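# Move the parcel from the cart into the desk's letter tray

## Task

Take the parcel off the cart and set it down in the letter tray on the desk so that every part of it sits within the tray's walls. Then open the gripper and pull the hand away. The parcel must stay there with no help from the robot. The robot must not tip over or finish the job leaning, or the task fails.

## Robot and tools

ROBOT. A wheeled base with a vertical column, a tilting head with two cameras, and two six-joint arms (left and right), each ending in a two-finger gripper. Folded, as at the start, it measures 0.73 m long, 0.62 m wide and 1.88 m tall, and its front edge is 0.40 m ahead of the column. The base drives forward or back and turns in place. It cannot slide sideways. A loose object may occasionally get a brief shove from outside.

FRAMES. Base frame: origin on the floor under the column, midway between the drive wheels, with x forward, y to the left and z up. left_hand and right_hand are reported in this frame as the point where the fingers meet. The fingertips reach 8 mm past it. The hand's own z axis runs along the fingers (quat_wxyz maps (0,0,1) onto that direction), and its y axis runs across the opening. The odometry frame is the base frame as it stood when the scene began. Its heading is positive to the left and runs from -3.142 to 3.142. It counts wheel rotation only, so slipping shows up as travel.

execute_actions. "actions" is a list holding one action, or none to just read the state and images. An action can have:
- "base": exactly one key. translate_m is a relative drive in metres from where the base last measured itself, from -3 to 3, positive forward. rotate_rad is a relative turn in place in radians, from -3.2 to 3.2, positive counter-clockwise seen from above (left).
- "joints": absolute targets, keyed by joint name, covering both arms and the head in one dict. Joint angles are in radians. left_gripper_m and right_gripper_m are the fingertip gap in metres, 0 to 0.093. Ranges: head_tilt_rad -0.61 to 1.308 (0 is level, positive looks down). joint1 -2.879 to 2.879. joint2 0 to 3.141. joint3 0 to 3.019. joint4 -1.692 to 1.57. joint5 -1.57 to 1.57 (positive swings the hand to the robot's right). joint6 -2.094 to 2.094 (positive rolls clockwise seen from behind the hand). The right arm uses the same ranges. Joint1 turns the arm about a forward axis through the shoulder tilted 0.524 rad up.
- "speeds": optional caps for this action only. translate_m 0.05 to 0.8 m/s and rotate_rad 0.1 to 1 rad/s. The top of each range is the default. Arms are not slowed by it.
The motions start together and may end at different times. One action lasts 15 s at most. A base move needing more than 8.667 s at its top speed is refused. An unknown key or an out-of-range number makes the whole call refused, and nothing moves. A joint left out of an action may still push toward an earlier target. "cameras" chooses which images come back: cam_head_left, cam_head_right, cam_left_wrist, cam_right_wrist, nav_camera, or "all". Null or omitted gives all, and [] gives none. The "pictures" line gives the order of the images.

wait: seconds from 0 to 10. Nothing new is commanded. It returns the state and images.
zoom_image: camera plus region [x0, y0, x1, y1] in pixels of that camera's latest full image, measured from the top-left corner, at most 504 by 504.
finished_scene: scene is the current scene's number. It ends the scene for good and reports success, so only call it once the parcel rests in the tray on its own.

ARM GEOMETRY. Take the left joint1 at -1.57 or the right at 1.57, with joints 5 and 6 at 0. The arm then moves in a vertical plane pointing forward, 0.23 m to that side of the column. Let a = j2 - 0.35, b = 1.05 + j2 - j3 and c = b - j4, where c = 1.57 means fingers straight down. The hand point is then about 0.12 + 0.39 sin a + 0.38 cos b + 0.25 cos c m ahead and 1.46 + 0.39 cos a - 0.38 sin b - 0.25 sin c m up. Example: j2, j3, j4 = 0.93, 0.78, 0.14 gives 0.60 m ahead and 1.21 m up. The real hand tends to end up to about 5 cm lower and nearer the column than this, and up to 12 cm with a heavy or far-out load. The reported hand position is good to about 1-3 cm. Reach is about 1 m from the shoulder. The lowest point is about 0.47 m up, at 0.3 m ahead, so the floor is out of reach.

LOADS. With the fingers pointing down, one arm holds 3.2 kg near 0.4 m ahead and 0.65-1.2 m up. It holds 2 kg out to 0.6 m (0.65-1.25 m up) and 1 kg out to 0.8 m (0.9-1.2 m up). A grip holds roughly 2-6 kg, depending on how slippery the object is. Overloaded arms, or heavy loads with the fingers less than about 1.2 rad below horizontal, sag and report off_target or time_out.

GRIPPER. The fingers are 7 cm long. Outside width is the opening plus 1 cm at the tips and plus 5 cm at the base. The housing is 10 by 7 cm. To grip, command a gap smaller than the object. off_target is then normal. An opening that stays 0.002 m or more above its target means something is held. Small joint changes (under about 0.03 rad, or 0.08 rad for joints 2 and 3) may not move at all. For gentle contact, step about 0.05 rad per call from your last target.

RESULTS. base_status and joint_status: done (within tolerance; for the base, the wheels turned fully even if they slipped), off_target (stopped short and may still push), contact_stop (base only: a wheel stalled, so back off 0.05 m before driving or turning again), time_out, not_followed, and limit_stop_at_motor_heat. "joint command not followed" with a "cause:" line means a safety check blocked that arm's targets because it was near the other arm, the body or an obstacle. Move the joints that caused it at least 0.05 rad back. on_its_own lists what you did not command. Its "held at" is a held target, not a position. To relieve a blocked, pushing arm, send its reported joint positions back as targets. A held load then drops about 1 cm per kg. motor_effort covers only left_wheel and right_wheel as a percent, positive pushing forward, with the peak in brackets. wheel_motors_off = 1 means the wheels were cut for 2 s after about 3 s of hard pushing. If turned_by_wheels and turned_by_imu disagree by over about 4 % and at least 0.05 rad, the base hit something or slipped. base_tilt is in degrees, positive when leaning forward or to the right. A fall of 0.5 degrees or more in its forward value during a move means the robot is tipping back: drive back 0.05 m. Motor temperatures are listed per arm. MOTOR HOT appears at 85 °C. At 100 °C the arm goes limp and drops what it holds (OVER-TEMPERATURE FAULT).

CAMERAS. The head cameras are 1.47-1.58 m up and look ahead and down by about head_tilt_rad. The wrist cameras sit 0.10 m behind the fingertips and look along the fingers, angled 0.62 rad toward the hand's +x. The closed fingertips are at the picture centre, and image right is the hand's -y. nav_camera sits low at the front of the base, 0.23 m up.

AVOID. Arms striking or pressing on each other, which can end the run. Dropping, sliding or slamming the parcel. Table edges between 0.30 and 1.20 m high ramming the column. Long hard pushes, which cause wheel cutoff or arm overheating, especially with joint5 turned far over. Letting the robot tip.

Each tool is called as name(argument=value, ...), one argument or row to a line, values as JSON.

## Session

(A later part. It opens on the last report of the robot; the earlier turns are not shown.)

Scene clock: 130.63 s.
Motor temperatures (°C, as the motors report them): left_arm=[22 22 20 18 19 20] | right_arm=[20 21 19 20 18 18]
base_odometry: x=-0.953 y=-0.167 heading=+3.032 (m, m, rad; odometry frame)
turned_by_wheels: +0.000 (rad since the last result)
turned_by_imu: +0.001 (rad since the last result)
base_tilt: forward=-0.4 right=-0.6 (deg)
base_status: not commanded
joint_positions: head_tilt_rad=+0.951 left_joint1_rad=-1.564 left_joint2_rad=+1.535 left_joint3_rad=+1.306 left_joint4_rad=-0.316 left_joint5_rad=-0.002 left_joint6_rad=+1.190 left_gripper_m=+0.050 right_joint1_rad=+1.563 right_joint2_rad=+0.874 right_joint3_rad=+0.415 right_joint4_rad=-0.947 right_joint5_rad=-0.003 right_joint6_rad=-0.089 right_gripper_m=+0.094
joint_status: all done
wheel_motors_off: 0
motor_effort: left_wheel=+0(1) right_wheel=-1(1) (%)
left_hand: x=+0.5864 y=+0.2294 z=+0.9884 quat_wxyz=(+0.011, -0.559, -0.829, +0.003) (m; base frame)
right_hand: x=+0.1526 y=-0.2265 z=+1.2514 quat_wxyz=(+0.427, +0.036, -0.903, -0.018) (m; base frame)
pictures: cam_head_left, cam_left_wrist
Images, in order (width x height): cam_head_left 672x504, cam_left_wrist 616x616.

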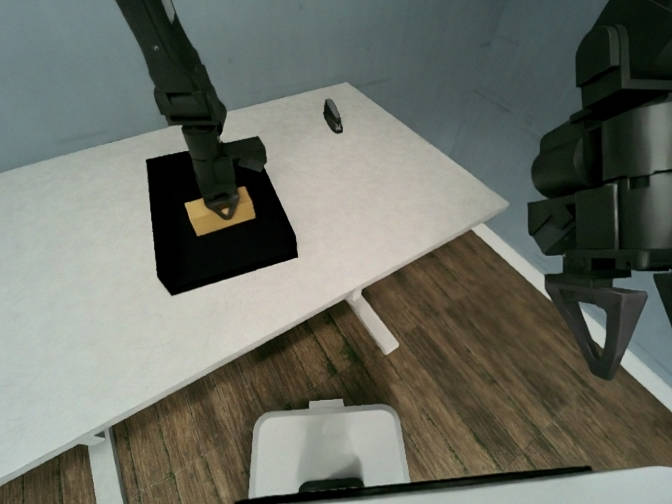

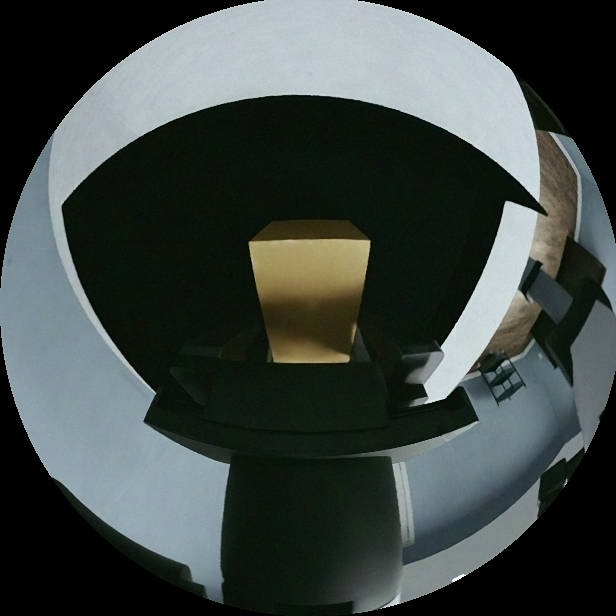

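execute_actions(
  actions=[
    {"joints": {"left_joint2_rad": 1.56, "left_joint4_rad": -0.28}},
  ],
  cameras=["cam_left_wrist"],
)

Scene clock: 136.80 s.
Motor temperatures (°C, as the motors report them): left_arm=[22 23 20 18 19 20] | right_arm=[20 21 19 20 18 18]
base_odometry: x=-0.953 y=-0.167 heading=+3.032 (m, m, rad; odometry frame)
turned_by_wheels: +0.000 (rad since the last result)
turned_by_imu: +0.001 (rad since the last result)
base_tilt: forward=-0.3 right=-0.6 (deg)
base_status: not commanded
joint_positions: head_tilt_rad=+0.951 left_joint1_rad=-1.564 left_joint2_rad=+1.543 left_joint3_rad=+1.306 left_joint4_rad=-0.293 left_joint5_rad=-0.002 left_joint6_rad=+1.190 left_gripper_m=+0.050 right_joint1_rad=+1.563 right_joint2_rad=+0.874 right_joint3_rad=+0.415 right_joint4_rad=-0.947 right_joint5_rad=-0.003 right_joint6_rad=-0.089 right_gripper_m=+0.094
joint_status: all done
wheel_motors_off: 0
motor_effort: left_wheel=-1(1) right_wheel=+0(1) (%)
left_hand: x=+0.5880 y=+0.2294 z=+0.9843 quat_wxyz=(+0.005, -0.559, -0.829, -0.001) (m; base frame)
right_hand: x=+0.1526 y=-0.2265 z=+1.2514 quat_wxyz=(+0.427, +0.036, -0.903, -0.018) (m; base frame)
pictures: cam_left_wrist
Images, in order (width x height): cam_left_wrist 616x616.

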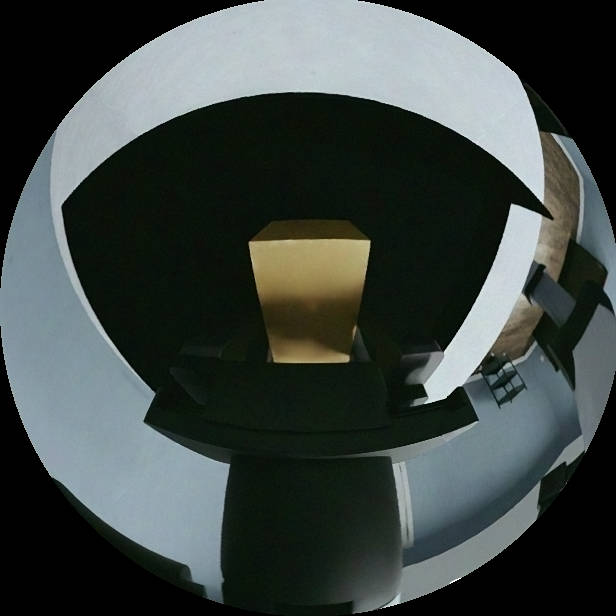

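execute_actions(
  actions=[
    {"joints": {"left_joint2_rad": 1.595}},
  ],
  cameras=["cam_left_wrist"],
)

Scene clock: 138.77 s.
Motor temperatures (°C, as the motors report them): left_arm=[22 23 20 18 19 20] | right_arm=[20 21 19 20 18 18]
base_odometry: x=-0.953 y=-0.167 heading=+3.032 (m, m, rad; odometry frame)
turned_by_wheels: +0.000 (rad since the last result)
turned_by_imu: +0.001 (rad since the last result)
base_tilt: forward=-0.3 right=-0.6 (deg)
base_status: not commanded
joint_positions: head_tilt_rad=+0.951 left_joint1_rad=-1.564 left_joint2_rad=+1.559 left_joint3_rad=+1.306 left_joint4_rad=-0.293 left_joint5_rad=-0.002 left_joint6_rad=+1.191 left_gripper_m=+0.050 right_joint1_rad=+1.563 right_joint2_rad=+0.874 right_joint3_rad=+0.415 right_joint4_rad=-0.947 right_joint5_rad=-0.003 right_joint6_rad=-0.089 right_gripper_m=+0.094
joint_status: all done
wheel_motors_off: 0
motor_effort: left_wheel=+0(2) right_wheel=+0(1) (%)
left_hand: x=+0.5813 y=+0.2294 z=+0.9773 quat_wxyz=(+0.011, -0.559, -0.829, +0.003) (m; base frame)
right_hand: x=+0.1526 y=-0.2265 z=+1.2514 quat_wxyz=(+0.427, +0.036, -0.903, -0.018) (m; base frame)
pictures: cam_left_wrist
Images, in order (width x height): cam_left_wrist 616x616.

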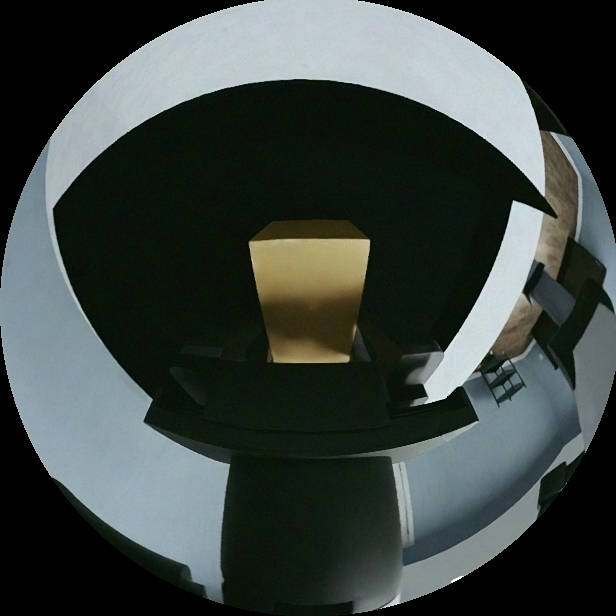

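execute_actions(
  actions=[
    {"joints": {"left_joint2_rad": 1.56, "left_gripper_m": 0.09}},
  ],
  cameras=["cam_left_wrist"],
)

execute_actions(
  actions=[
    {"joints": {"left_joint2_rad": 1.1, "left_joint3_rad": 0.98, "left_joint4_rad": -0.39}},
  ],
  cameras=["cam_head_left", "cam_left_wrist"],
)

Scene clock: 142.63 s.
Motor temperatures (°C, as the motors report them): left_arm=[22 23 20 18 19 20] | right_arm=[20 21 19 20 18 18]
base_odometry: x=-0.953 y=-0.167 heading=+3.032 (m, m, rad; odometry frame)
turned_by_wheels: +0.000 (rad since the last result)
turned_by_imu: +0.001 (rad since the last result)
base_tilt: forward=-0.3 right=-0.6 (deg)
base_status: not commanded
joint_positions: head_tilt_rad=+0.951 left_joint1_rad=-1.564 left_joint2_rad=+1.558 left_joint3_rad=+1.306 left_joint4_rad=-0.293 left_joint5_rad=-0.002 left_joint6_rad=+1.191 left_gripper_m=+0.090 right_joint1_rad=+1.563 right_joint2_rad=+0.874 right_joint3_rad=+0.415 right_joint4_rad=-0.947 right_joint5_rad=-0.003 right_joint6_rad=-0.089 right_gripper_m=+0.094
joint_status: all done
wheel_motors_off: 0
motor_effort: left_wheel=+1(0) right_wheel=+0(0) (%)
left_hand: x=+0.5818 y=+0.2294 z=+0.9778 quat_wxyz=(+0.011, -0.559, -0.829, +0.002) (m; base frame)
right_hand: x=+0.1526 y=-0.2265 z=+1.2514 quat_wxyz=(+0.427, +0.036, -0.903, -0.018) (m; base frame)
pictures: cam_left_wrist
Images, in order (width x height): cam_left_wrist 616x616.

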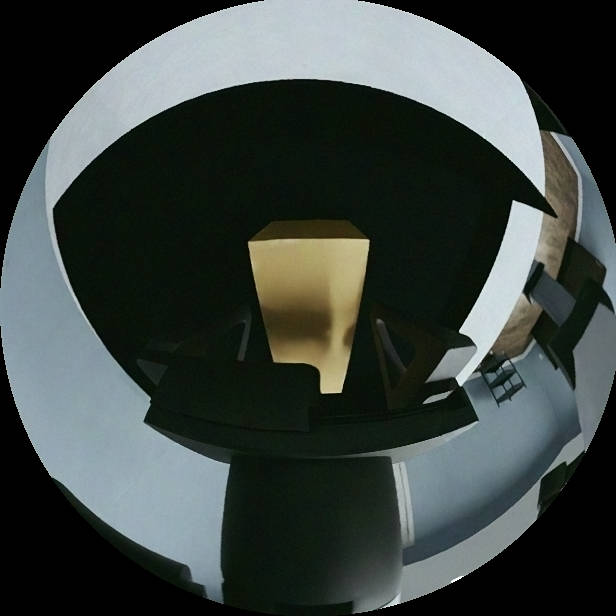

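Scene clock: 143.87 s.
Motor temperatures (°C, as the motors report them): left_arm=[22 23 20 18 19 20] | right_arm=[20 21 19 20 18 18]
base_odometry: x=-0.953 y=-0.167 heading=+3.032 (m, m, rad; odometry frame)
turned_by_wheels: +0.000 (rad since the last result)
turned_by_imu: +0.000 (rad since the last result)
base_tilt: forward=-0.3 right=-0.6 (deg)
base_status: not commanded
joint_positions: head_tilt_rad=+0.951 left_joint1_rad=-1.564 left_joint2_rad=+1.081 left_joint3_rad=+0.984 left_joint4_rad=-0.383 left_joint5_rad=-0.002 left_joint6_rad=+1.191 left_gripper_m=+0.090 right_joint1_rad=+1.563 right_joint2_rad=+0.874 right_joint3_rad=+0.415 right_joint4_rad=-0.947 right_joint5_rad=-0.003 right_joint6_rad=-0.089 right_gripper_m=+0.094
joint_status: all done
wheel_motors_off: 0
motor_effort: left_wheel=+1(0) right_wheel=+0(1) (%)
left_hand: x=+0.5508 y=+0.2283 z=+1.1484 quat_wxyz=(-0.016, -0.559, -0.829, -0.016) (m; base frame)
right_hand: x=+0.1526 y=-0.2265 z=+1.2514 quat_wxyz=(+0.427, +0.036, -0.903, -0.018) (m; base frame)
pictures: cam_head_left, cam_left_wrist
Images, in order (width x height): cam_head_left 672x504, cam_left_wrist 616x616.

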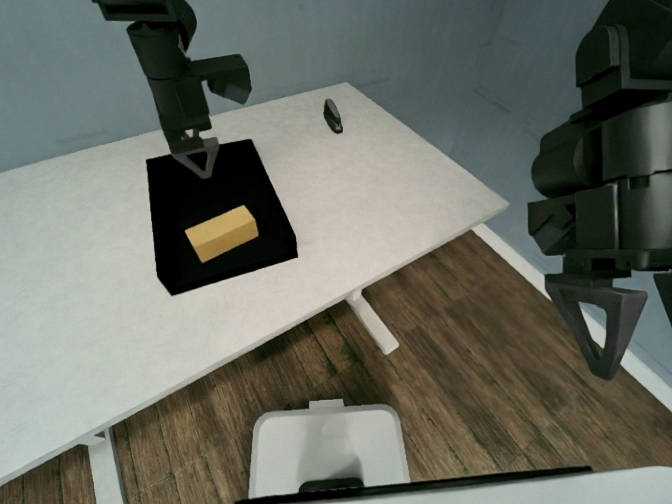

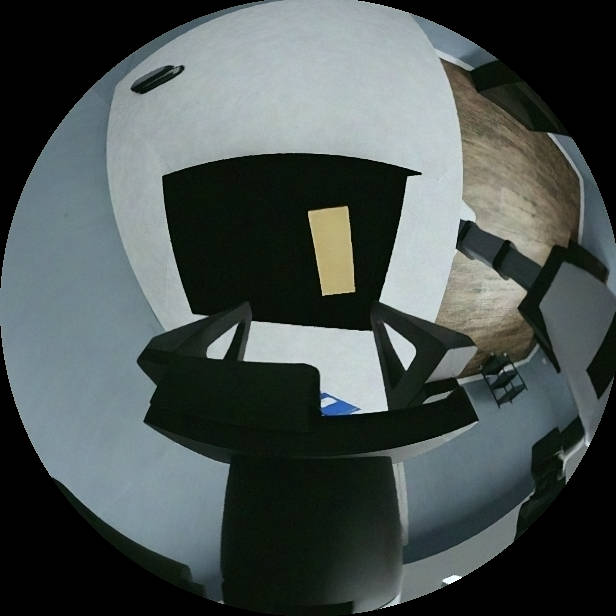

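execute_actions(
  actions=[
    {"base": {"translate_m": -0.4}, "joints": {"left_joint2_rad": 0.85, "left_joint3_rad": 0.6, "left_joint4_rad": -0.6}},
  ],
  cameras=["cam_head_right"],
)

Scene clock: 154.03 s.
Motor temperatures (°C, as the motors report them): left_arm=[22 23 20 18 19 20] | right_arm=[20 21 19 20 18 18]
base_odometry: x=-0.556 y=-0.211 heading=+3.033 (m, m, rad; odometry frame)
turned_by_wheels: +0.001 (rad since the last result)
turned_by_imu: +0.001 (rad since the last result)
base_tilt: forward=-0.3 right=-0.6 (deg)
base_status: done
joint_positions: head_tilt_rad=+0.952 left_joint1_rad=-1.564 left_joint2_rad=+0.845 left_joint3_rad=+0.598 left_joint4_rad=-0.590 left_joint5_rad=-0.002 left_joint6_rad=+1.191 left_gripper_m=+0.090 right_joint1_rad=+1.563 right_joint2_rad=+0.874 right_joint3_rad=+0.413 right_joint4_rad=-0.947 right_joint5_rad=-0.003 right_joint6_rad=-0.089 right_gripper_m=+0.094
joint_status: all done
wheel_motors_off: 0
motor_effort: left_wheel=+0(40) right_wheel=-2(43) (%)
left_hand: x=+0.3366 y=+0.2273 z=+1.1929 quat_wxyz=(+0.131, -0.552, -0.819, +0.085) (m; base frame)
right_hand: x=+0.1512 y=-0.2264 z=+1.2519 quat_wxyz=(+0.428, +0.036, -0.903, -0.018) (m; base frame)
pictures: cam_head_right
Images, in order (width x height): cam_head_right 672x504.

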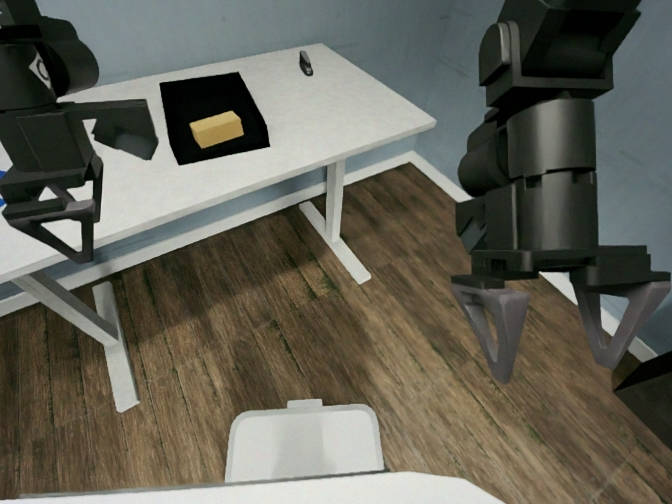

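finished_scene(
  scene=1,
)

The scene is finished: the task was done.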